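## Task

Place the AAA battery inside the chest's middle-row drawer on the left (left as seen when facing the drawer fronts). Every other object must still be on the table at the end. Drawers have no stops and can slide fully out. Dropping the battery into its drawer from just over the rim is allowed. All drawers must be closed at the end. The chest may move a few centimetres and rotate a little but must stay upright. Nothing counts if it only stays in place because the robot is holding it.

## Robot and tools

Robot: two six-joint arms, left_arm and right_arm, each ending in a parallel two-finger gripper with a wrist camera (cam_left_wrist, cam_right_wrist, both 616x616 fisheye). The names are labels only; they do not match the left or right side of any picture.

Scene frame: origin on the table surface midway between the arms, +z up, +x out across the table, left_arm mounted toward +y. Result state lines give each gripper's end_effector_position (metres), end_effector_quat_wxyz and velocities in this frame. The reported point sits between the closed finger pads; the tips extend about 33 mm past it when closed and 9 mm when fully open. Closing also pushes the tips about 24 mm further out, so keep that clearance over surfaces. Reported positions drift more at long reach.

The 18-number row (all values in [-1, 1], always all 18 even if one arm is idle): left_arm dx, dy, dz, rx, ry, rz, left_gripper position, force_limit, speed, then the same nine for right_arm/right_gripper. The first six per arm are an offset, not a pose: measured from that gripper's pose in the most recent result showing it (before any such result in a scene, or in later calls within one reply, from where the arm is when the action begins), expressed in the gripper's own axes. Scale: 1.0 equals 0.6 m for dx/dy/dz and 180 degrees for rotation; rx, ry, rz form a single rotation vector. Gripper axes: fingers point along +z, close along y. All zeros is not a pause; it pulls the arm back to the reference pose. To hold an arm still, give it the offset back to where you want it in the first call of a reply and zeros after; repeat its last three gripper numbers, since a 0 there is itself a command.

Gripper numbers: position +1 = fully open (140 mm), pads touch near -0.8, -1 = squeeze until blocked. force_limit roughly 14 N at -1, 60 N at 0, 107 N at +1. speed roughly 30, 140, 250 mm/s at -1, 0, +1. To grasp, send -1 and confirm object_status 2 (0 moving, 1 blocked while opening, 2 blocked while closing, i.e. holding, 3 reached target or pads met; a thin item may still be held). To squeeze harder while at 2, raise force_limit and switch position between -1 and -0.98. position_measured is in counts: 3 open, 230 pads together, not linear.

Tools:
- execute_actions {actions, pictures}: actions holds at most one item. Empty list = just read state. {rows: [[18 numbers], ...], steps: n} runs up to 15 control steps of 1/30 s (default 15), one row per step, last row repeated; every row is an offset from the same reference pose, not from the prior row. {steps: n} without rows waits up to 300 steps counted from the last result, including your reply time. pictures true/false toggles images.
- move {target, speed}: target is one 18-number row as above (offsets, same reference rules). Each gripper travels in a straight line; both arms finish together, in 0.5 to 10 s, cut off at 10 s. speed in m/s, 0.002 to 0.5, default 0.25; turning capped at twice that in rad/s. Gripper values are sent at the start. Paths ignore obstacles and the other arm, and grippers can overshoot the speed, especially near full extension. The result includes a move: line (done, off_target, moving, held, fault), any limits (paced = pose clipped; held = some steps blocked, after which the arm may lurch fast), and each gripper's remaining distance.
- wait {seconds}: 0 to 10 s, nothing new sent.
- zoom_image {camera, region [x0, y0, x1, y1]}: enlarges part of the latest image; region in pixels from top-left, max 504x504.
- finished_scene {scene}: 1 or 2; ends and grades the current scene and starts the next, whose goal appears in its result. Irreversible. Replying without any tool call ends everything.

Motion limits: each step's command is clipped to 70 mm and 16 degrees from the measured pose; position wins over orientation if both can't be met. After an action the arm continues only to its last clipped pose, so far targets need follow-up calls; check the Hand target line. A pose unreachable line and HELD marks mean the clearance check altered or dropped commands. Joint speed caps and 0.3 s ramp apply; elbows never fully straighten.

Hazards: arms are stiff, so commanding even slightly past a firm contact, or hitting fast, can trigger a fault. A joint torque over its limit (waist/shoulder 306, elbow 144, wrist joints 40.5 N m, held weight included) or any external force of 144 N stops that arm for 10 s and it yields. Holding loads heats motors; MOTOR HOT warns, OVER-TEMPERATURE FAULT brakes the arm. Avoid arm-to-arm collisions, knocking anything off the table, drops, slips and slams. A held part may occasionally be jerked briefly. Time keeps running while you think; faster, smoother, lower-effort solutions are better.

Camera calibration (K, distortion, T_world_to_cam) is provided per camera and updated in results when it changes; expect small errors.

Each tool is called after "Request:" by a JSON object that holds its "op" and its "data", one argument or row to a line.

## Session

Request:
{"op": "execute_actions", "data": {
  "actions": []
}}

Scene clock: 0.00 s of 7200.00 s.
left_arm: end_effector_position=(+0.8827, +0.8745, +0.2040) position_measured=3 object_status=3 end_effector_quat_wxyz=(-0.011, +0.993, -0.111, +0.034) end_effector_velocity=(-0.001, +0.001, -0.000) end_effector_angular_velocity=(-0.000, +0.001, +0.001) | right_arm: end_effector_position=(+0.0263, +0.3004, +0.3591) position_measured=3 object_status=3 end_effector_quat_wxyz=(+0.458, +0.233, +0.802, -0.306) end_effector_velocity=(+0.000, +0.000, -0.001) end_effector_angular_velocity=(-0.000, +0.000, +0.000)
Joint positions: left_arm=[ 0.442  0.751  0.946 -0.008  1.374  2.101] | right_arm=[ 1.723  0.83   0.886 -0.782  2.356  0.404]
Joint velocities: left_arm=[ 0.001 -0.     0.001 -0.     0.    -0.   ] | right_arm=[-0.     0.001 -0.     0.    -0.    -0.   ]
Hand target (left_arm): +0.883, +0.875, +0.204; -0.011, +0.993, -0.111, +0.034
Hand target (right_arm): +0.026, +0.300, +0.359; +0.458, +0.233, +0.802, -0.306
camera_calibration (this result's frames):
cam_left_wrist: T_world_to_cam=[[-0.304046, -0.950478, -0.0644065, 1.11686], [-0.904302, 0.266687, 0.333341, 0.50545], [-0.299657, 0.159594, -0.940604, 0.507273], [0, 0, 0, 1]] pos_world=[0.948663, 0.845796, 0.380589]
cam_right_wrist: T_world_to_cam=[[0.542518, 0.705812, -0.455526, -0.0594364], [0.320282, 0.327512, 0.888907, -0.427396], [0.776591, -0.628144, -0.0483779, 0.376208], [0, 0, 0, 1]] pos_world=[-0.123028, 0.418241, 0.37104]

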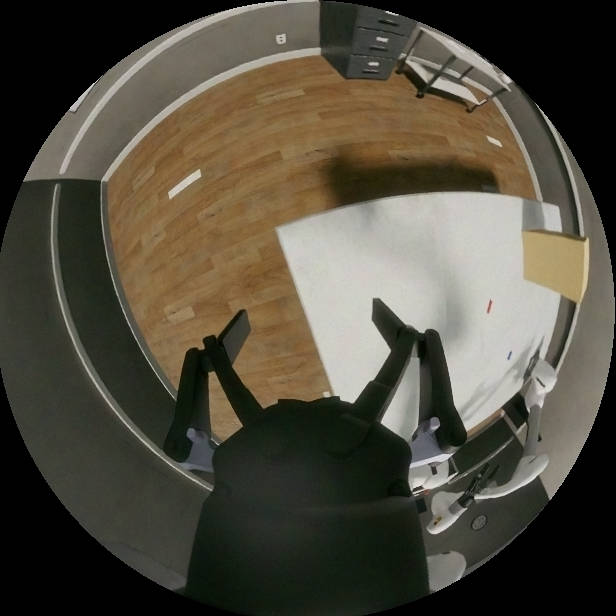

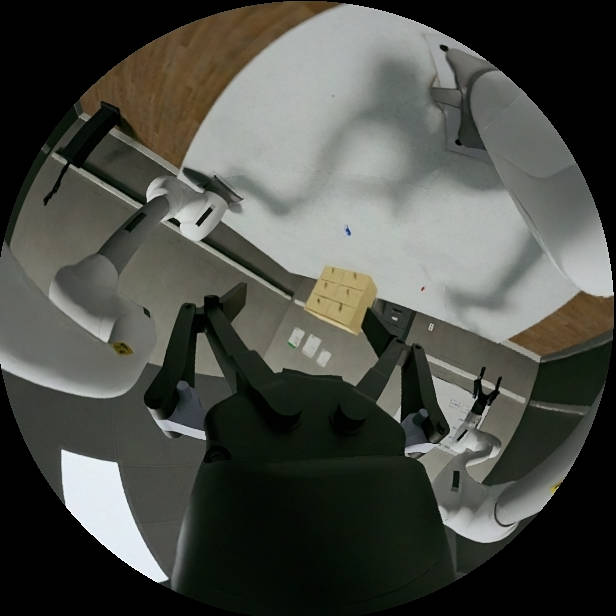

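Request:
{"op": "move", "data": {
  "target": [-0.527,0.587,-0.04,0,0,0,1,0,0,-0.162,-0.057,0.988,-0.004,0.37,0.895,1,0,0],
  "speed": 0.3
}}

Scene clock: 9.17 s of 7200.00 s.
left_arm: end_effector_position=(+0.4964, +0.6006, +0.1974) position_measured=3 object_status=3 end_effector_quat_wxyz=(-0.011, +0.993, -0.111, +0.034) end_effector_velocity=(+0.000, -0.000, +0.000) end_effector_angular_velocity=(+0.000, -0.001, -0.000) | right_arm: end_effector_position=(+0.4003, -0.1498, +0.2208) position_measured=3 object_status=3 end_effector_quat_wxyz=(+0.000, +0.866, +0.001, +0.500) end_effector_velocity=(-0.000, -0.000, -0.000) end_effector_angular_velocity=(-0.000, -0.001, -0.000)
Joint positions: left_arm=[0.171 0.054 1.966 0.013 1.051 1.824] | right_arm=[ 1.124 -0.119  2.44  -1.447  0.889  3.717]
Joint velocities: left_arm=[-0. -0.  0.  0. -0. -0.] | right_arm=[ 0.     0.     0.001 -0.001  0.001  0.002]
Hand target (left_arm): +0.496, +0.601, +0.197; -0.011, +0.993, -0.111, +0.034
Hand target (right_arm): +0.400, -0.150, +0.221; +0.000, +0.866, +0.001, +0.500
Off the commanded pose (left_arm): 0.001 m, 0 deg.
Off the commanded pose (right_arm): 0.001 m, 0 deg.
After step 90, 0.70 s passed at rest.
move: done
camera_calibration (this result's frames):
cam_left_wrist: T_world_to_cam=[[-0.304423, -0.950373, -0.064163, 0.738674], [-0.904338, 0.267207, 0.332826, 0.23121], [-0.299164, 0.159345, -0.940803, 0.428987], [0, 0, 0, 1]] pos_world=[0.562299, 0.571879, 0.374035]
cam_right_wrist: T_world_to_cam=[[0.108314, -0.977499, 0.18101, -0.22646], [-0.78855, -0.195357, -0.583117, 0.413732], [0.605357, -0.0795752, -0.791966, 0.111157], [0, 0, 0, 1]] pos_world=[0.283487, -0.131694, 0.370278]

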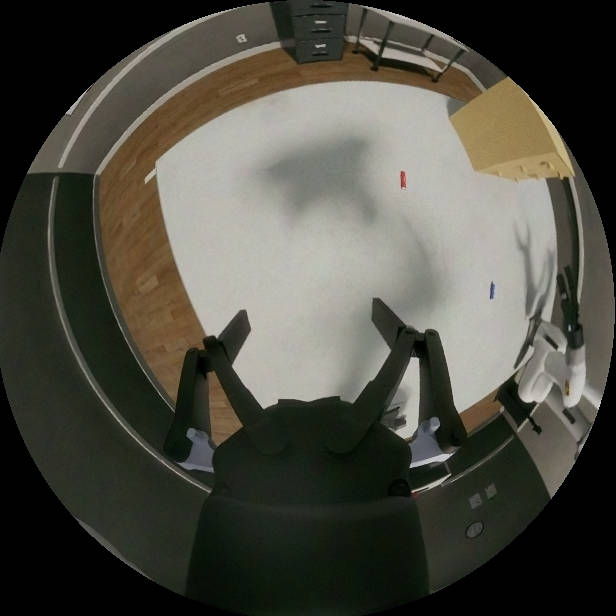

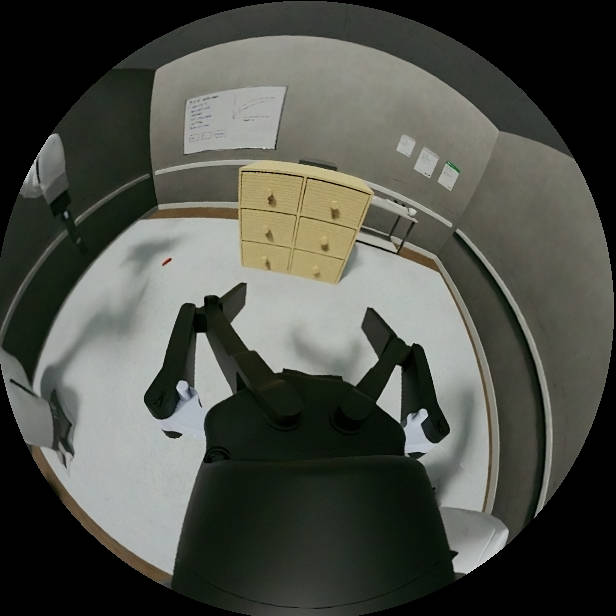

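Request:
{"op": "zoom_image", "data": {
  "camera": "cam_right_wrist",
  "region": [220, 150, 390, 300]
}}

Request:
{"op": "zoom_image", "data": {
  "camera": "cam_left_wrist",
  "region": [370, 140, 530, 320]
}}

Region (220, 150, 390, 300) of cam_right_wrist's 616x616 image, scaled by 2.965, with more detail than that image has; it fills the top 445 rows of this view, and the rest is white.

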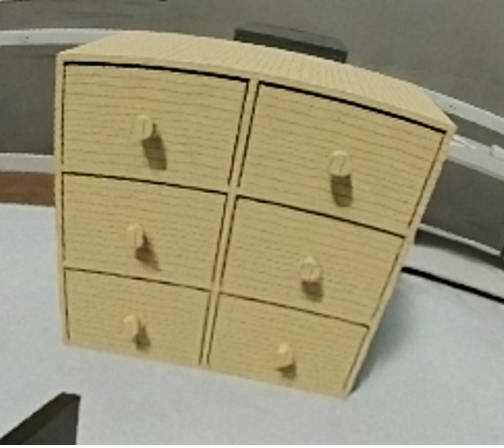

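Region (370, 140, 530, 320) of cam_left_wrist's 616x616 image, scaled by 2.800, with more detail than that image has.

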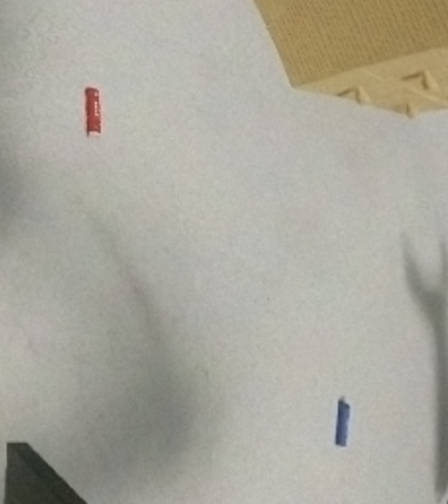

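Request:
{"op": "move", "data": {
  "target": [0.26,0.337,0.11,0,0,0,1,0,0,0,0,0,0,0,0,1,0,0],
  "speed": 0.3
}}

Request:
{"op": "zoom_image", "data": {
  "camera": "cam_left_wrist",
  "region": [250, 180, 400, 330]
}}

Request:
{"op": "zoom_image", "data": {
  "camera": "cam_left_wrist",
  "region": [420, 250, 560, 390]
}}

Scene clock: 17.30 s of 7200.00 s.
left_arm: end_effector_position=(+0.6086, +0.3695, +0.1364) position_measured=3 object_status=3 end_effector_quat_wxyz=(-0.010, +0.993, -0.111, +0.035) end_effector_velocity=(+0.001, +0.001, -0.000) end_effector_angular_velocity=(+0.000, +0.000, +0.002) | right_arm: end_effector_position=(+0.4002, -0.1498, +0.2208) position_measured=3 object_status=3 end_effector_quat_wxyz=(+0.000, +0.866, +0.001, +0.500) end_effector_velocity=(+0.000, -0.000, +0.000) end_effector_angular_velocity=(+0.000, -0.000, -0.001)
Joint positions: left_arm=[-0.183  0.302  1.786  0.041  0.991  1.454] | right_arm=[ 1.124 -0.119  2.44  -1.447  0.889  3.718]
Joint velocities: left_arm=[ 0.002  0.001 -0.001 -0.     0.    -0.   ] | right_arm=[-0.    -0.001  0.     0.     0.001 -0.   ]
Hand target (left_arm): +0.609, +0.369, +0.136; -0.010, +0.993, -0.111, +0.035
Hand target (right_arm): +0.400, -0.150, +0.221; +0.000, +0.866, +0.001, +0.500
Off the commanded pose (left_arm): 0.001 m, 0 deg.
Off the commanded pose (right_arm): 0.000 m, 0 deg.
After step 90, 3.87 s passed at rest.
move: done
camera_calibration (this result's frames):
cam_left_wrist: T_world_to_cam=[[-0.304397, -0.950409, -0.0637615, 0.549279], [-0.904488, 0.267399, 0.332265, 0.414841], [-0.298738, 0.158812, -0.941028, 0.441928], [0, 0, 0, 1]] pos_world=[0.674438, 0.340928, 0.313052]
cam_right_wrist: T_world_to_cam=[[0.108288, -0.977488, 0.18108, -0.226485], [-0.788546, -0.195379, -0.583114, 0.413695], [0.605366, -0.0796458, -0.791952, 0.111117], [0, 0, 0, 1]] pos_world=[0.283477, -0.131709, 0.370243]

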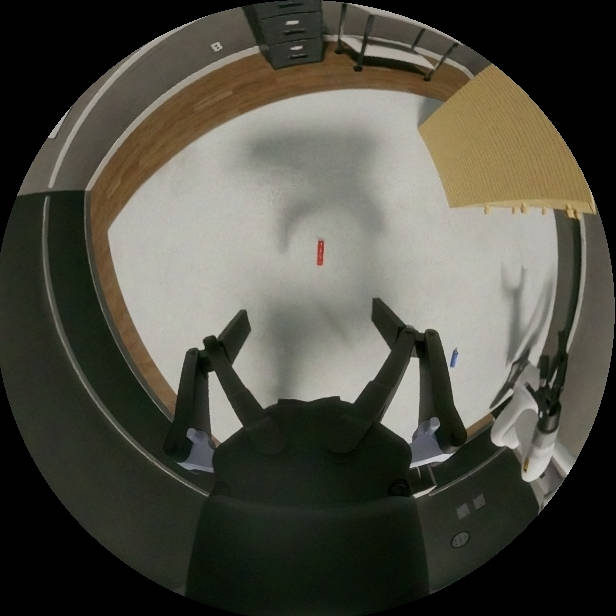

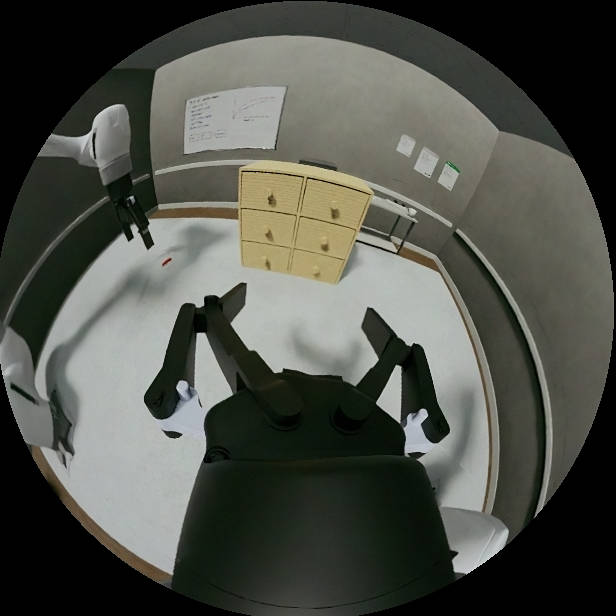

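Region (250, 180, 400, 330) of cam_left_wrist's 616x616 image, scaled by 3.360, with more detail than that image has.

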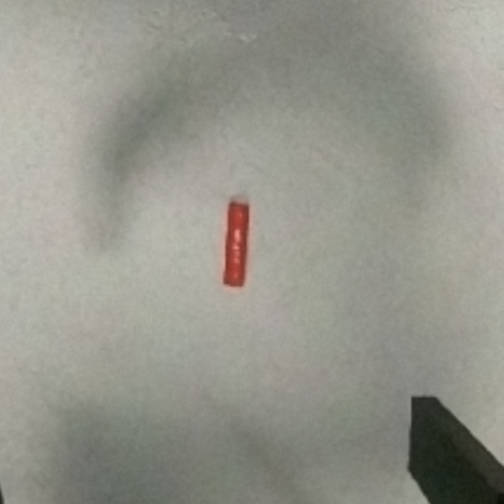

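Region (420, 250, 560, 390) of cam_left_wrist's 616x616 image, scaled by 3.600, with more detail than that image has.

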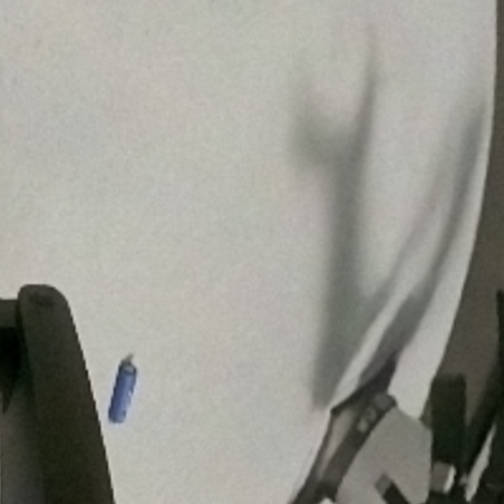

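Request:
{"op": "move", "data": {
  "target": [0.087,0.037,0.117,0,0,0,-0.3,0,0.3,0.08,-0.197,0.338,0,0,0,-0.3,0,0],
  "speed": 0.2
}}

Request:
{"op": "zoom_image", "data": {
  "camera": "cam_left_wrist",
  "region": [220, 220, 400, 400]
}}

Request:
{"op": "zoom_image", "data": {
  "camera": "cam_right_wrist",
  "region": [200, 200, 420, 400]
}}

Scene clock: 26.07 s of 7200.00 s.
left_arm: end_effector_position=(+0.6596, +0.3371, +0.0692) position_measured=167 object_status=3 end_effector_quat_wxyz=(-0.010, +0.993, -0.111, +0.035) end_effector_velocity=(-0.001, +0.001, -0.001) end_effector_angular_velocity=(+0.001, +0.002, +0.001) | right_arm: end_effector_position=(+0.5999, -0.0318, +0.1605) position_measured=167 object_status=3 end_effector_quat_wxyz=(+0.000, +0.866, +0.001, +0.500) end_effector_velocity=(-0.001, -0.001, -0.002) end_effector_angular_velocity=(-0.002, +0.002, +0.000)
Joint positions: left_arm=[-0.203  0.441  1.722  0.045  0.916  1.429] | right_arm=[ 0.893  0.279  2.147 -1.715  0.73   3.864]
Joint velocities: left_arm=[ 0.001  0.     0.001  0.     0.001 -0.   ] | right_arm=[-0.     0.002  0.001 -0.    -0.    -0.   ]
Hand target (left_arm): +0.660, +0.337, +0.069; -0.010, +0.993, -0.111, +0.035
Hand target (right_arm): +0.600, -0.032, +0.160; +0.000, +0.866, +0.001, +0.500
Off the commanded pose (left_arm): 0.000 m, 0 deg.
Off the commanded pose (right_arm): 0.000 m, 0 deg.
After step 90, 4.20 s passed at rest.
move: done
camera_calibration (this result's frames):
cam_left_wrist: T_world_to_cam=[[-0.304496, -0.950382, -0.0636909, 0.529736], [-0.904469, 0.267522, 0.332215, 0.491831], [-0.298692, 0.158765, -0.941051, 0.399041], [0, 0, 0, 1]] pos_world=[0.725339, 0.308522, 0.245864]
cam_right_wrist: T_world_to_cam=[[0.108378, -0.977414, 0.181427, -0.121904], [-0.78835, -0.195682, -0.583277, 0.558969], [0.605605, -0.0798138, -0.791752, -0.0482482], [0, 0, 0, 1]] pos_world=[0.483095, -0.0136209, 0.30995]

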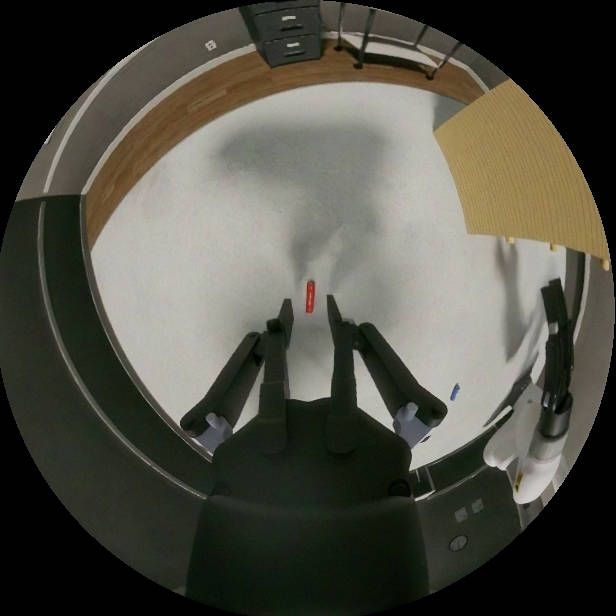

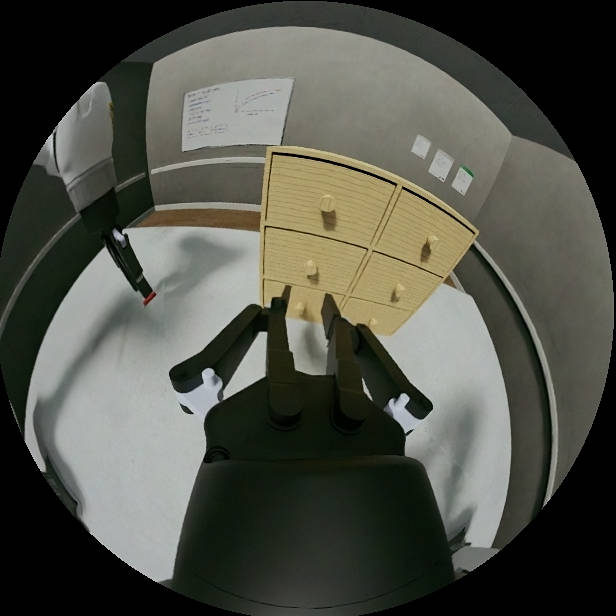

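Region (220, 220, 400, 400) of cam_left_wrist's 616x616 image, scaled by 2.800, with more detail than that image has.

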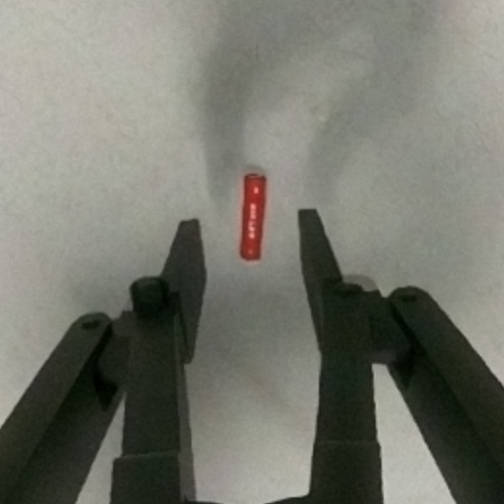

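Region (200, 200, 420, 400) of cam_right_wrist's 616x616 image, scaled by 2.291, with more detail than that image has; it fills the top 458 rows of this view, and the rest is white.

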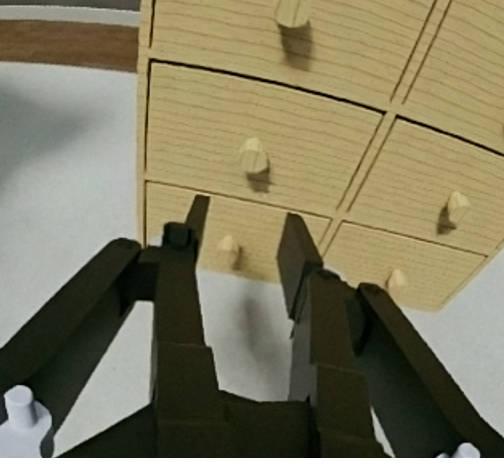

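Request:
{"op": "move", "data": {
  "target": [-0.004,0,0.053,0,0,0,-0.3,0,0.3,0.04,-0.003,0.063,0,0,0,-0.3,0,0],
  "speed": 0.08
}}

Request:
{"op": "zoom_image", "data": {
  "camera": "cam_left_wrist",
  "region": [220, 220, 400, 400]
}}

Request:
{"op": "zoom_image", "data": {
  "camera": "cam_right_wrist",
  "region": [200, 200, 420, 400]
}}

Scene clock: 32.00 s of 7200.00 s.
left_arm: end_effector_position=(+0.6595, +0.3380, +0.0373) position_measured=167 object_status=3 end_effector_quat_wxyz=(-0.010, +0.993, -0.112, +0.035) end_effector_velocity=(-0.000, -0.001, +0.000) end_effector_angular_velocity=(+0.000, +0.001, -0.001) | right_arm: end_effector_position=(+0.6446, -0.0300, +0.1624) position_measured=167 object_status=3 end_effector_quat_wxyz=(+0.000, +0.866, +0.001, +0.500) end_effector_velocity=(-0.000, +0.000, +0.001) end_effector_angular_velocity=(+0.000, -0.000, +0.000)
Joint positions: left_arm=[-0.202  0.471  1.745  0.047  0.864  1.427] | right_arm=[ 0.835  0.313  2.091 -1.74   0.689  3.84 ]
Joint velocities: left_arm=[-0.001 -0.    -0.    -0.     0.001 -0.   ] | right_arm=[ 0.001 -0.001 -0.     0.     0.    -0.   ]
Hand target (left_arm): +0.659, +0.338, +0.037; -0.010, +0.993, -0.112, +0.035
Hand target (right_arm): +0.645, -0.030, +0.162; +0.000, +0.866, +0.001, +0.500
Off the commanded pose (left_arm): 0.000 m, 0 deg.
Off the commanded pose (right_arm): 0.000 m, 0 deg.
After step 90, 2.10 s passed at rest.
move: done
camera_calibration (this result's frames):
cam_left_wrist: T_world_to_cam=[[-0.304568, -0.95036, -0.0636676, 0.528559], [-0.904443, 0.267596, 0.332227, 0.502089], [-0.298698, 0.158769, -0.941048, 0.368853], [0, 0, 0, 1]] pos_world=[0.725269, 0.309402, 0.213954]
cam_right_wrist: T_world_to_cam=[[0.108363, -0.977386, 0.18159, -0.1254], [-0.788312, -0.195772, -0.583299, 0.595635], [0.605658, -0.0799414, -0.791699, -0.0737824], [0, 0, 0, 1]] pos_world=[0.527822, -0.011854, 0.311791]

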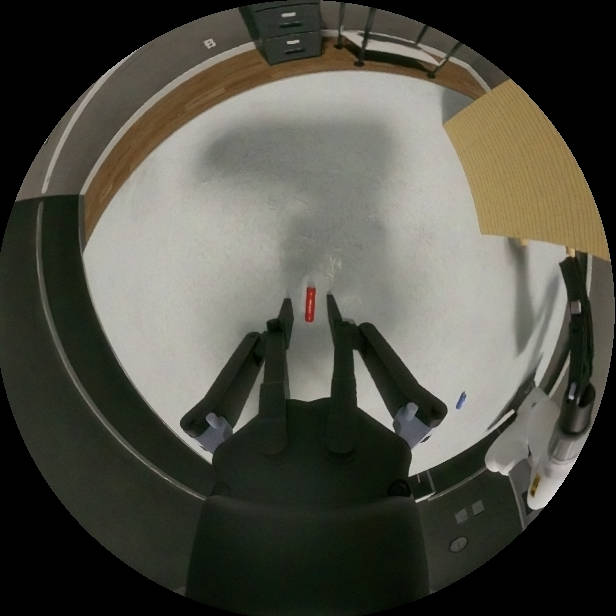

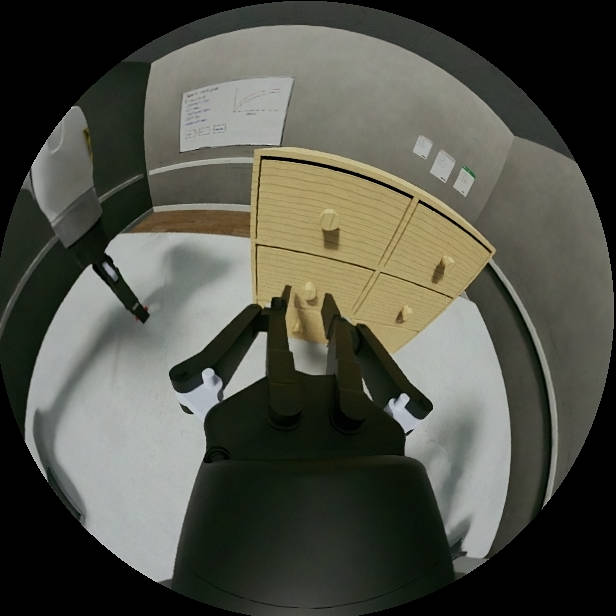

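Region (220, 220, 400, 400) of cam_left_wrist's 616x616 image, scaled by 2.800, with more detail than that image has.

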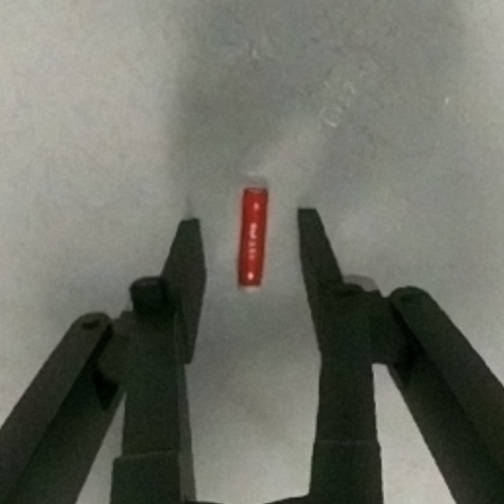

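Region (200, 200, 420, 400) of cam_right_wrist's 616x616 image, scaled by 2.291, with more detail than that image has; it fills the top 458 rows of this view, and the rest is white.

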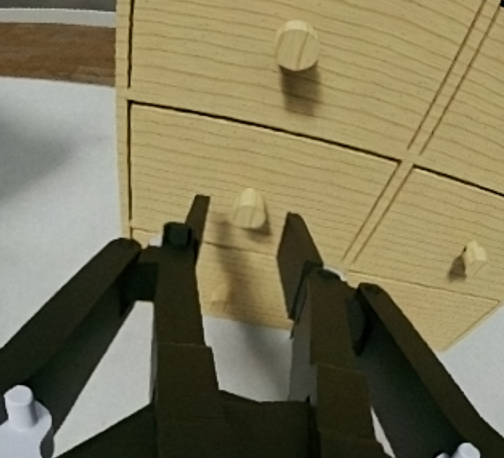

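Request:
{"op": "move", "data": {
  "target": [0,0,0,0,0,0,-1,0,0,0.006,0,0.028,0,0,0,-0.3,0,0],
  "speed": 0.05
}}

Request:
{"op": "zoom_image", "data": {
  "camera": "cam_left_wrist",
  "region": [220, 220, 400, 400]
}}

Request:
{"op": "zoom_image", "data": {
  "camera": "cam_right_wrist",
  "region": [200, 200, 420, 400]
}}

Scene clock: 35.87 s of 7200.00 s.
left_arm: end_effector_position=(+0.6595, +0.3380, +0.0373) position_measured=220 object_status=2 end_effector_quat_wxyz=(-0.010, +0.993, -0.112, +0.035) end_effector_velocity=(+0.000, +0.001, -0.000) end_effector_angular_velocity=(-0.000, -0.000, +0.001) | right_arm: end_effector_position=(+0.6610, -0.0300, +0.1571) position_measured=167 object_status=3 end_effector_quat_wxyz=(+0.000, +0.866, +0.001, +0.500) end_effector_velocity=(-0.000, -0.001, -0.001) end_effector_angular_velocity=(-0.001, +0.001, -0.001)
Joint positions: left_arm=[-0.202  0.471  1.745  0.047  0.864  1.427] | right_arm=[ 0.815  0.334  2.074 -1.763  0.676  3.849]
Joint velocities: left_arm=[ 0.001  0.     0.001  0.    -0.001  0.   ] | right_arm=[-0.001 -0.     0.002 -0.     0.     0.   ]
Hand target (left_arm): +0.659, +0.338, +0.037; -0.010, +0.993, -0.112, +0.035
Hand target (right_arm): +0.661, -0.030, +0.157; +0.000, +0.866, +0.001, +0.500
Off the commanded pose (left_arm): 0.000 m, 0 deg.
Off the commanded pose (right_arm): 0.000 m, 0 deg.
After step 90, 0.17 s passed at rest.
move: done
camera_calibration (this result's frames):
cam_left_wrist: T_world_to_cam=[[-0.304565, -0.950361, -0.0636671, 0.528559], [-0.904446, 0.267594, 0.332222, 0.502092], [-0.298694, 0.158767, -0.94105, 0.368853], [0, 0, 0, 1]] pos_world=[0.72527, 0.309403, 0.213955]
cam_right_wrist: T_world_to_cam=[[0.108382, -0.977376, 0.181633, -0.12624], [-0.788299, -0.195814, -0.583302, 0.605408], [0.605672, -0.0799613, -0.791687, -0.087882], [0, 0, 0, 1]] pos_world=[0.544152, -0.0118635, 0.30649]

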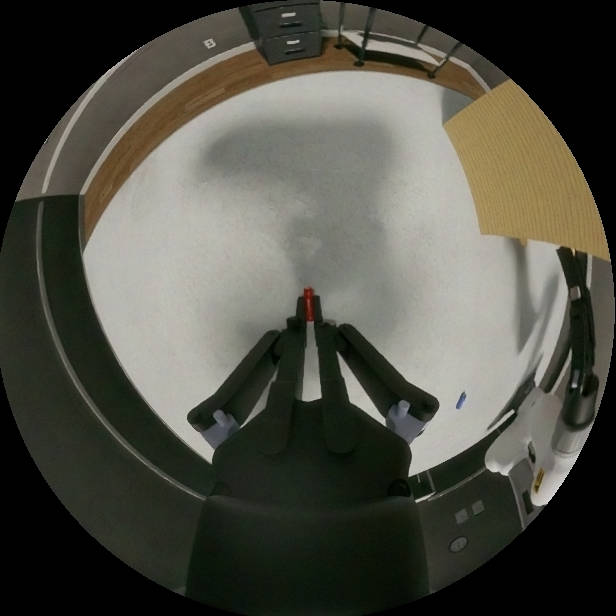

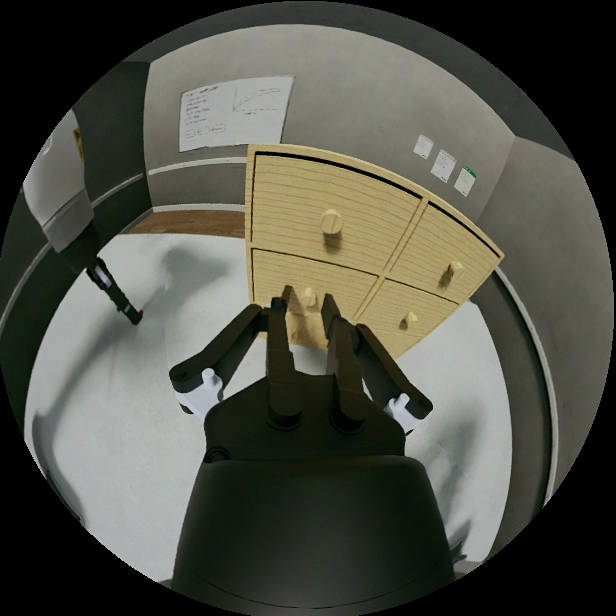

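Region (220, 220, 400, 400) of cam_left_wrist's 616x616 image, scaled by 2.800, with more detail than that image has.

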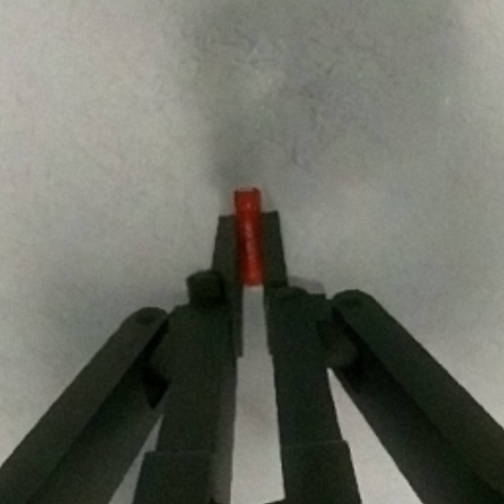

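Region (200, 200, 420, 400) of cam_right_wrist's 616x616 image, scaled by 2.291, with more detail than that image has; it fills the top 458 rows of this view, and the rest is white.

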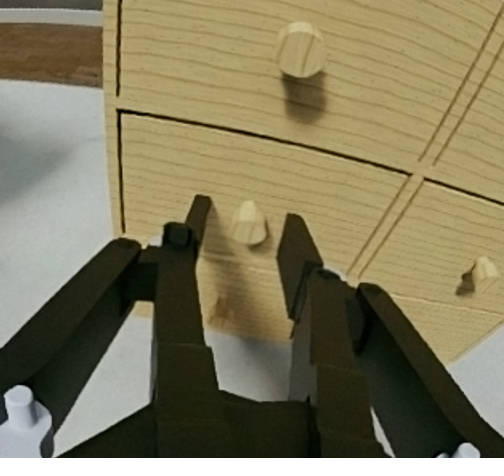

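Request:
{"op": "move", "data": {
  "target": [0.012,0,-0.2,0,0,0,-1,0,0,0,0,0.003,0,0,0,-1,0,0],
  "speed": 0.15
}}

Request:
{"op": "zoom_image", "data": {
  "camera": "cam_right_wrist",
  "region": [200, 200, 420, 400]
}}

Scene clock: 39.93 s of 7200.00 s.
left_arm: end_effector_position=(+0.6579, +0.3351, +0.1575) position_measured=220 object_status=2 end_effector_quat_wxyz=(-0.010, +0.993, -0.111, +0.035) end_effector_velocity=(+0.000, -0.001, +0.000) end_effector_angular_velocity=(-0.000, -0.001, -0.001) | right_arm: end_effector_position=(+0.6626, -0.0300, +0.1562) position_measured=211 object_status=2 end_effector_quat_wxyz=(+0.000, +0.866, +0.001, +0.500) end_effector_velocity=(+0.000, +0.000, -0.000) end_effector_angular_velocity=(-0.000, +0.000, +0.001)
Joint positions: left_arm=[-0.207  0.369  1.649  0.041  1.061  1.433] | right_arm=[ 0.813  0.336  2.072 -1.766  0.675  3.851]
Joint velocities: left_arm=[-0.001  0.    -0.001 -0.    -0.     0.   ] | right_arm=[ 0.     0.001 -0.001 -0.    -0.    -0.   ]
Hand target (left_arm): +0.658, +0.335, +0.158; -0.010, +0.993, -0.111, +0.035
Hand target (right_arm): +0.663, -0.030, +0.156; +0.000, +0.866, +0.001, +0.500
Off the commanded pose (left_arm): 0.000 m, 0 deg.
Off the commanded pose (right_arm): 0.000 m, 0 deg.
move: done
camera_calibration (this result's frames):
cam_left_wrist: T_world_to_cam=[[-0.304308, -0.950439, -0.0637401, 0.532833], [-0.904529, 0.267329, 0.332208, 0.461626], [-0.298704, 0.158748, -0.94105, 0.482036], [0, 0, 0, 1]] pos_world=[0.723686, 0.306497, 0.334227]
cam_right_wrist: T_world_to_cam=[[0.108381, -0.977384, 0.18159, -0.126221], [-0.788244, -0.195796, -0.583383, 0.606157], [0.605743, -0.0799095, -0.791637, -0.0895563], [0, 0, 0, 1]] pos_world=[0.545728, -0.0118396, 0.305646]

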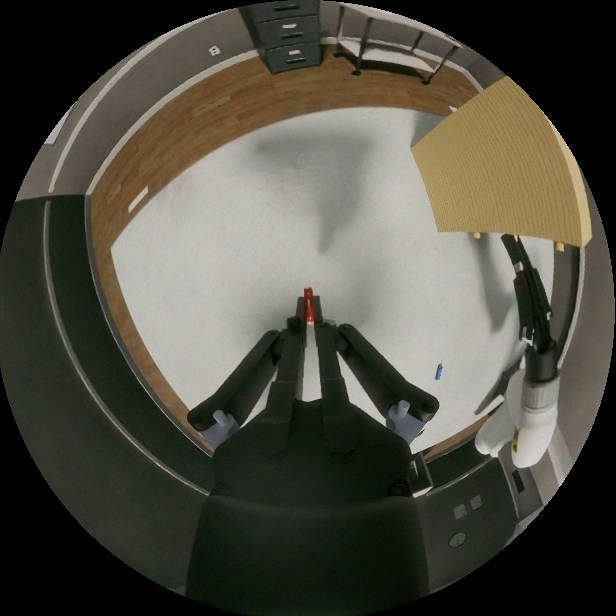

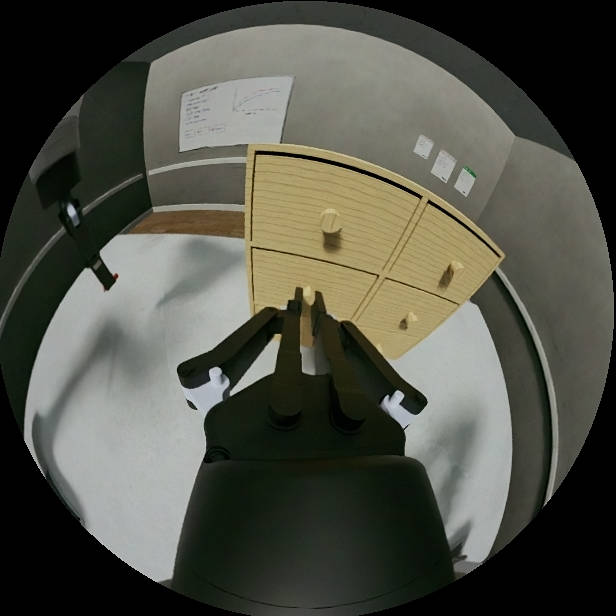

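Region (200, 200, 420, 400) of cam_right_wrist's 616x616 image, scaled by 2.291, with more detail than that image has; it fills the top 458 rows of this view, and the rest is white.

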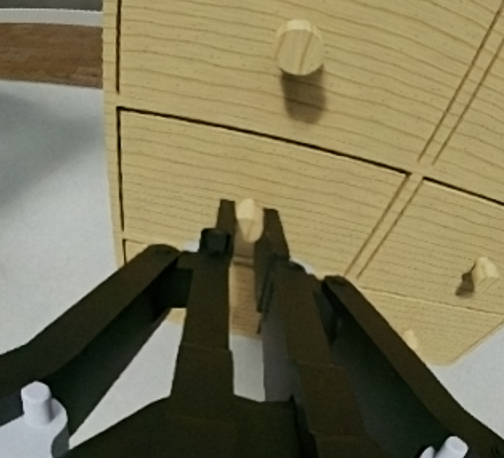

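Request:
{"op": "move", "data": {
  "target": [0,0,0,0,0,0,-1,0,0,-0.075,0,-0.13,0,0,0,-1,0,0],
  "speed": 0.06
}}

Request:
{"op": "execute_actions", "data": {
  "actions": [
    {"rows":[[0,0,0,0,0,0,-1,0,0,0,0,0,0,0,0,-0.3,0,0]],"steps":12}
  ]
}}

Scene clock: 46.33 s of 7200.00 s.
left_arm: end_effector_position=(+0.6579, +0.3351, +0.1575) position_measured=220 object_status=2 end_effector_quat_wxyz=(-0.010, +0.993, -0.111, +0.035) end_effector_velocity=(-0.000, +0.001, +0.000) end_effector_angular_velocity=(+0.000, +0.001, +0.001) | right_arm: end_effector_position=(+0.5725, -0.0299, +0.1563) position_measured=211 object_status=2 end_effector_quat_wxyz=(+0.000, +0.866, +0.001, +0.500) end_effector_velocity=(-0.000, -0.000, +0.000) end_effector_angular_velocity=(+0.000, -0.000, -0.000)
Joint positions: left_arm=[-0.207  0.369  1.649  0.041  1.061  1.433] | right_arm=[ 0.936  0.267  2.176 -1.697  0.76   3.883]
Joint velocities: left_arm=[ 0.001  0.    -0.    -0.     0.002 -0.   ] | right_arm=[ 0.    -0.001  0.001  0.     0.     0.   ]
Hand target (left_arm): +0.658, +0.335, +0.158; -0.010, +0.993, -0.111, +0.035
Hand target (right_arm): +0.572, -0.030, +0.156; +0.000, +0.866, +0.001, +0.500
Off the commanded pose (left_arm): 0.000 m, 0 deg.
Off the commanded pose (right_arm): 0.000 m, 0 deg.
After step 90, 1.63 s passed at rest.
move: done
camera_calibration (this result's frames):
cam_left_wrist: T_world_to_cam=[[-0.304331, -0.950428, -0.0637974, 0.532873], [-0.904538, 0.26734, 0.332174, 0.461649], [-0.298652, 0.158798, -0.941058, 0.482015], [0, 0, 0, 1]] pos_world=[0.723703, 0.306497, 0.334253]
cam_right_wrist: T_world_to_cam=[[0.108432, -0.977438, 0.181269, -0.116344], [-0.788324, -0.195633, -0.583329, 0.53526], [0.60563, -0.0796468, -0.791751, -0.0348177], [0, 0, 0, 1]] pos_world=[0.45566, -0.0117777, 0.305755]

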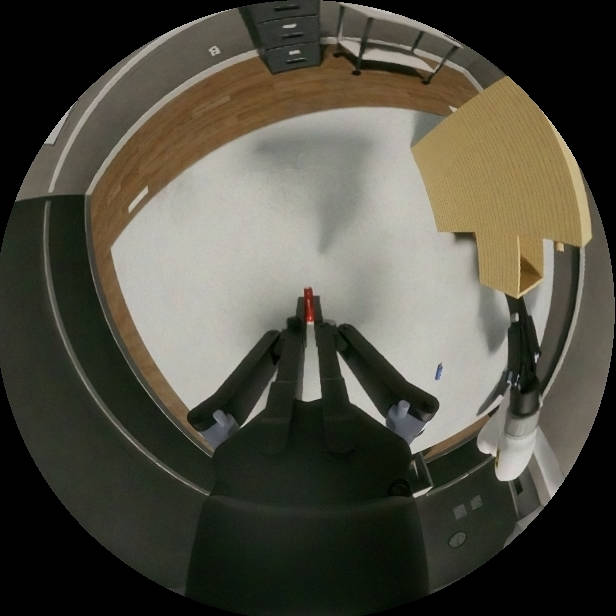

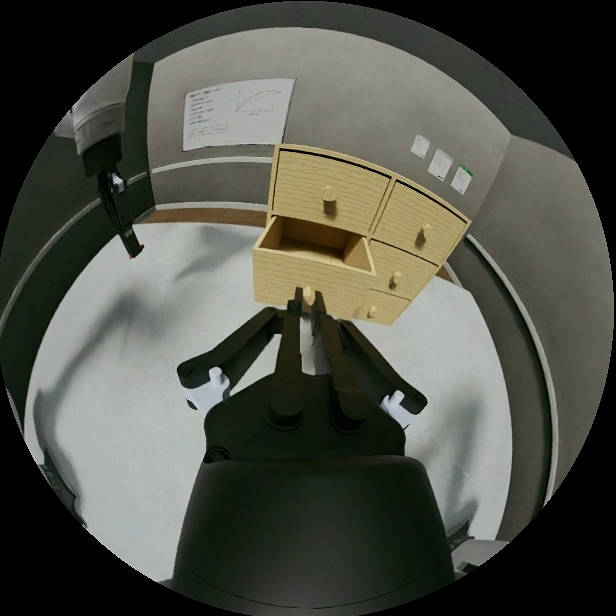

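Scene clock: 46.73 s of 7200.00 s.
left_arm: end_effector_position=(+0.6579, +0.3351, +0.1575) position_measured=220 object_status=2 end_effector_quat_wxyz=(-0.010, +0.993, -0.111, +0.035) end_effector_velocity=(-0.001, -0.000, -0.000) end_effector_angular_velocity=(+0.000, +0.001, -0.001) | right_arm: end_effector_position=(+0.5725, -0.0299, +0.1563) position_measured=167 object_status=0 end_effector_quat_wxyz=(+0.000, +0.866, +0.001, +0.500) end_effector_velocity=(-0.000, -0.001, -0.002) end_effector_angular_velocity=(-0.002, +0.002, -0.000)
Joint positions: left_arm=[-0.207  0.369  1.649  0.041  1.061  1.433] | right_arm=[ 0.936  0.267  2.176 -1.697  0.76   3.883]
Joint velocities: left_arm=[-0.001  0.     0.     0.     0.001  0.   ] | right_arm=[-0.     0.001  0.001 -0.     0.     0.   ]
Hand target (left_arm): +0.658, +0.335, +0.158; -0.010, +0.993, -0.111, +0.035
Hand target (right_arm): +0.572, -0.030, +0.156; +0.000, +0.866, +0.001, +0.500
Off the commanded pose (left_arm): 0.000 m, 0 deg.
Off the commanded pose (right_arm): 0.000 m, 0 deg.
Steps of this call (steps 1 to 12: all 12 steps of this action). Readings (end_effector_position | what the end effector reports):
1: left_arm (+0.6579, +0.3351, +0.1575) | right_arm (+0.5725, -0.0299, +0.1563) | left_arm position_measured=220 object_status=2 | right_arm position_measured=211 object_status=0
2: left_arm (+0.6579, +0.3351, +0.1575) | right_arm (+0.5725, -0.0299, +0.1563) | left_arm position_measured=220 object_status=2 | right_arm position_measured=211 object_status=0
4: left_arm (+0.6579, +0.3351, +0.1575) | right_arm (+0.5725, -0.0299, +0.1563) | left_arm position_measured=220 object_status=2 | right_arm position_measured=194 object_status=0
8: left_arm (+0.6579, +0.3351, +0.1575) | right_arm (+0.5725, -0.0299, +0.1563) | left_arm position_measured=220 object_status=2 | right_arm position_measured=167 object_status=0
12: the state above
camera_calibration (this result's frames):
cam_left_wrist: T_world_to_cam=[[-0.304331, -0.950428, -0.0637973, 0.532873], [-0.904538, 0.26734, 0.332174, 0.461648], [-0.298652, 0.158798, -0.941058, 0.482015], [0, 0, 0, 1]] pos_world=[0.723703, 0.306497, 0.334253]
cam_right_wrist: T_world_to_cam=[[0.108425, -0.977438, 0.181268, -0.116339], [-0.788326, -0.195627, -0.583329, 0.535257], [0.605629, -0.0796509, -0.791751, -0.0348147], [0, 0, 0, 1]] pos_world=[0.455656, -0.0117765, 0.305755]

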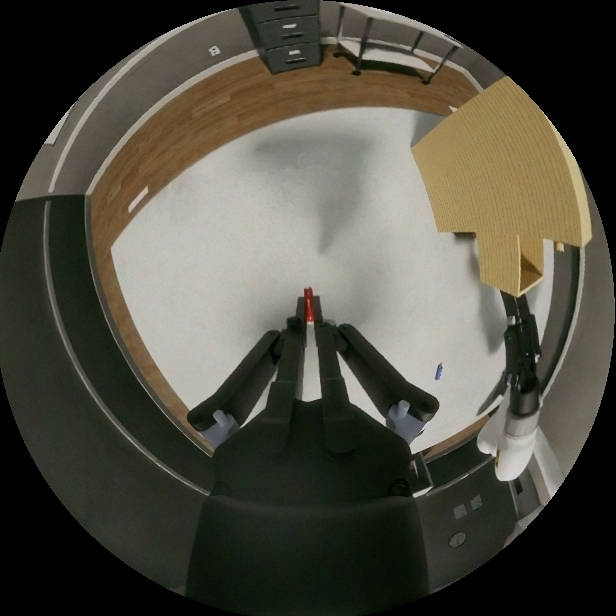

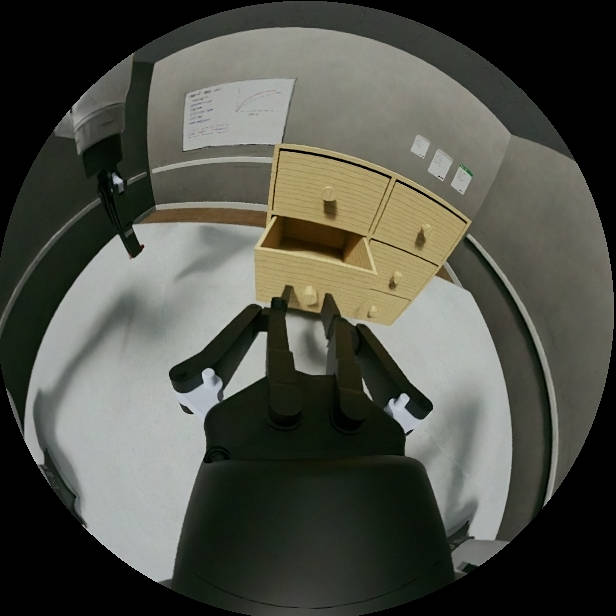

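Request:
{"op": "move", "data": {
  "target": [0,0,0,0,0,0,-1,0,0,-0.06,0,-0.1,0,0,0,-0.3,0,0]
}}

Request:
{"op": "move", "data": {
  "target": [-0.107,0.338,-0.253,0.012,0.143,-0.071,-1,0,0,0,0.5,-0.15,0,0,0,-0.3,0,0]
}}

Scene clock: 52.07 s of 7200.00 s.
left_arm: end_effector_position=(+0.6579, +0.3351, +0.1575) position_measured=220 object_status=2 end_effector_quat_wxyz=(-0.010, +0.993, -0.111, +0.035) end_effector_velocity=(-0.000, -0.001, +0.000) end_effector_angular_velocity=(+0.000, -0.000, -0.001) | right_arm: end_effector_position=(+0.5025, -0.0298, +0.1552) position_measured=167 object_status=3 end_effector_quat_wxyz=(+0.000, +0.866, +0.001, +0.500) end_effector_velocity=(-0.000, -0.000, +0.000) end_effector_angular_velocity=(+0.001, -0.000, +0.000)
Joint positions: left_arm=[-0.207  0.369  1.649  0.041  1.061  1.433] | right_arm=[ 1.05   0.223  2.242 -1.624  0.833  3.905]
Joint velocities: left_arm=[-0.001 -0.    -0.     0.     0.001 -0.   ] | right_arm=[ 0.    -0.001  0.001  0.    -0.    -0.   ]
Hand target (left_arm): +0.658, +0.335, +0.158; -0.010, +0.993, -0.111, +0.035
Hand target (right_arm): +0.502, -0.030, +0.155; +0.000, +0.866, +0.001, +0.500
Off the commanded pose (left_arm): 0.000 m, 0 deg.
Off the commanded pose (right_arm): 0.000 m, 0 deg.
After step 90, 1.60 s passed at rest.
move: done
camera_calibration (this result's frames):
cam_left_wrist: T_world_to_cam=[[-0.304331, -0.950428, -0.0637973, 0.532873], [-0.904538, 0.26734, 0.332174, 0.461648], [-0.298652, 0.158798, -0.941058, 0.482015], [0, 0, 0, 1]] pos_world=[0.723703, 0.306497, 0.334253]
cam_right_wrist: T_world_to_cam=[[0.108391, -0.977503, 0.180941, -0.108402], [-0.788437, -0.19539, -0.583258, 0.47948], [0.605491, -0.0794406, -0.791878, 0.0067658], [0, 0, 0, 1]] pos_world=[0.385693, -0.0117405, 0.304633]

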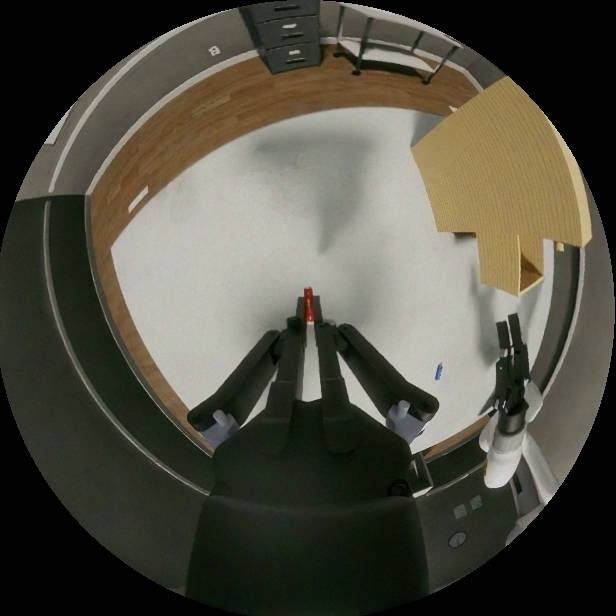

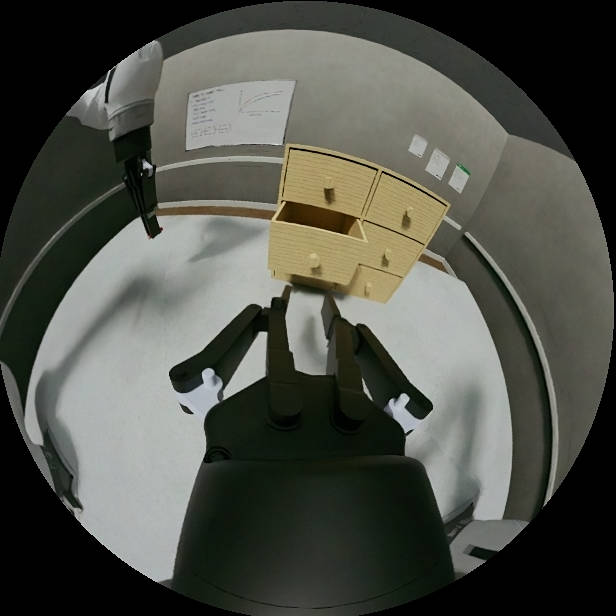

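Scene clock: 53.70 s of 7200.00 s.
left_arm: end_effector_position=(+0.5403, +0.1496, +0.2995) position_measured=220 object_status=2 end_effector_quat_wxyz=(+0.000, +0.966, +0.001, +0.258) end_effector_velocity=(+0.001, +0.001, -0.000) end_effector_angular_velocity=(-0.000, -0.000, +0.002) | right_arm: end_effector_position=(+0.4533, -0.2190, +0.1828) position_measured=167 object_status=3 end_effector_quat_wxyz=(+0.001, +0.865, +0.000, +0.501) end_effector_velocity=(-0.001, -0.000, -0.001) end_effector_angular_velocity=(-0.002, +0.002, +0.001)
Joint positions: left_arm=[-0.655  0.094  1.808  0.465  0.911  0.551] | right_arm=[ 0.864 -0.112  2.533 -1.735  0.713  3.861]
Joint velocities: left_arm=[ 0.002  0.     0.     0.    -0.001 -0.001] | right_arm=[ 0.001  0.001  0.001 -0.    -0.    -0.   ]
Hand target (left_arm): +0.540, +0.150, +0.300; +0.000, +0.966, +0.000, +0.258
Hand target (right_arm): +0.453, -0.219, +0.183; +0.001, +0.865, +0.000, +0.501
Off the commanded pose (left_arm): 0.001 m, 0 deg.
Off the commanded pose (right_arm): 0.116 m, 0 deg; position clipped at the last step of the last action.
move: held (right_arm); limits=paced,held; held on 21 of 49 steps (right_arm), including the last (right_arm)
pose unreachable (right arm): on one or more control steps of this call this arm could not follow its commanded pose, so it was not sent that pose on those steps. On the call's last step it was still not sent that pose. It may still have moved: this result reports where it is.
cause: the commanded pose would bring two parts of the arm too close to each other (joints 2 (shoulder) to 4 (forearm roll) lie between them).
camera_calibration (this result's frames):
cam_left_wrist: T_world_to_cam=[[-0.0617276, -0.995659, -0.069663, 0.207307], [-0.990726, 0.0695873, -0.116706, 0.568277], [0.121047, 0.061813, -0.99072, 0.41257], [0, 0, 0, 1]] pos_world=[0.525862, 0.14136, 0.489505]
cam_right_wrist: T_world_to_cam=[[0.106337, -0.977441, 0.182484, -0.292296], [-0.787735, -0.194804, -0.584402, 0.419876], [0.606767, -0.0816057, -0.79068, 0.0421175], [0, 0, 0, 1]] pos_world=[0.336277, -0.200471, 0.332017]

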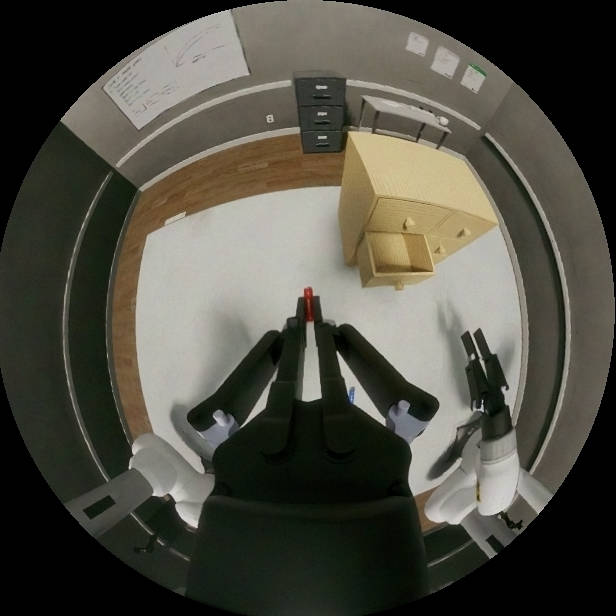

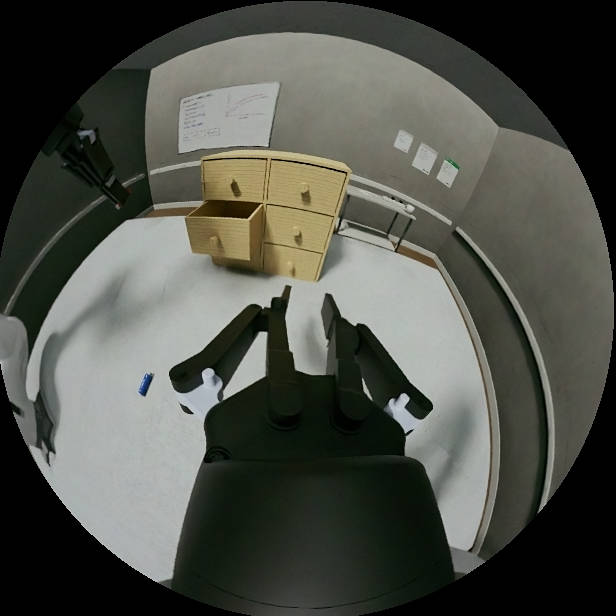

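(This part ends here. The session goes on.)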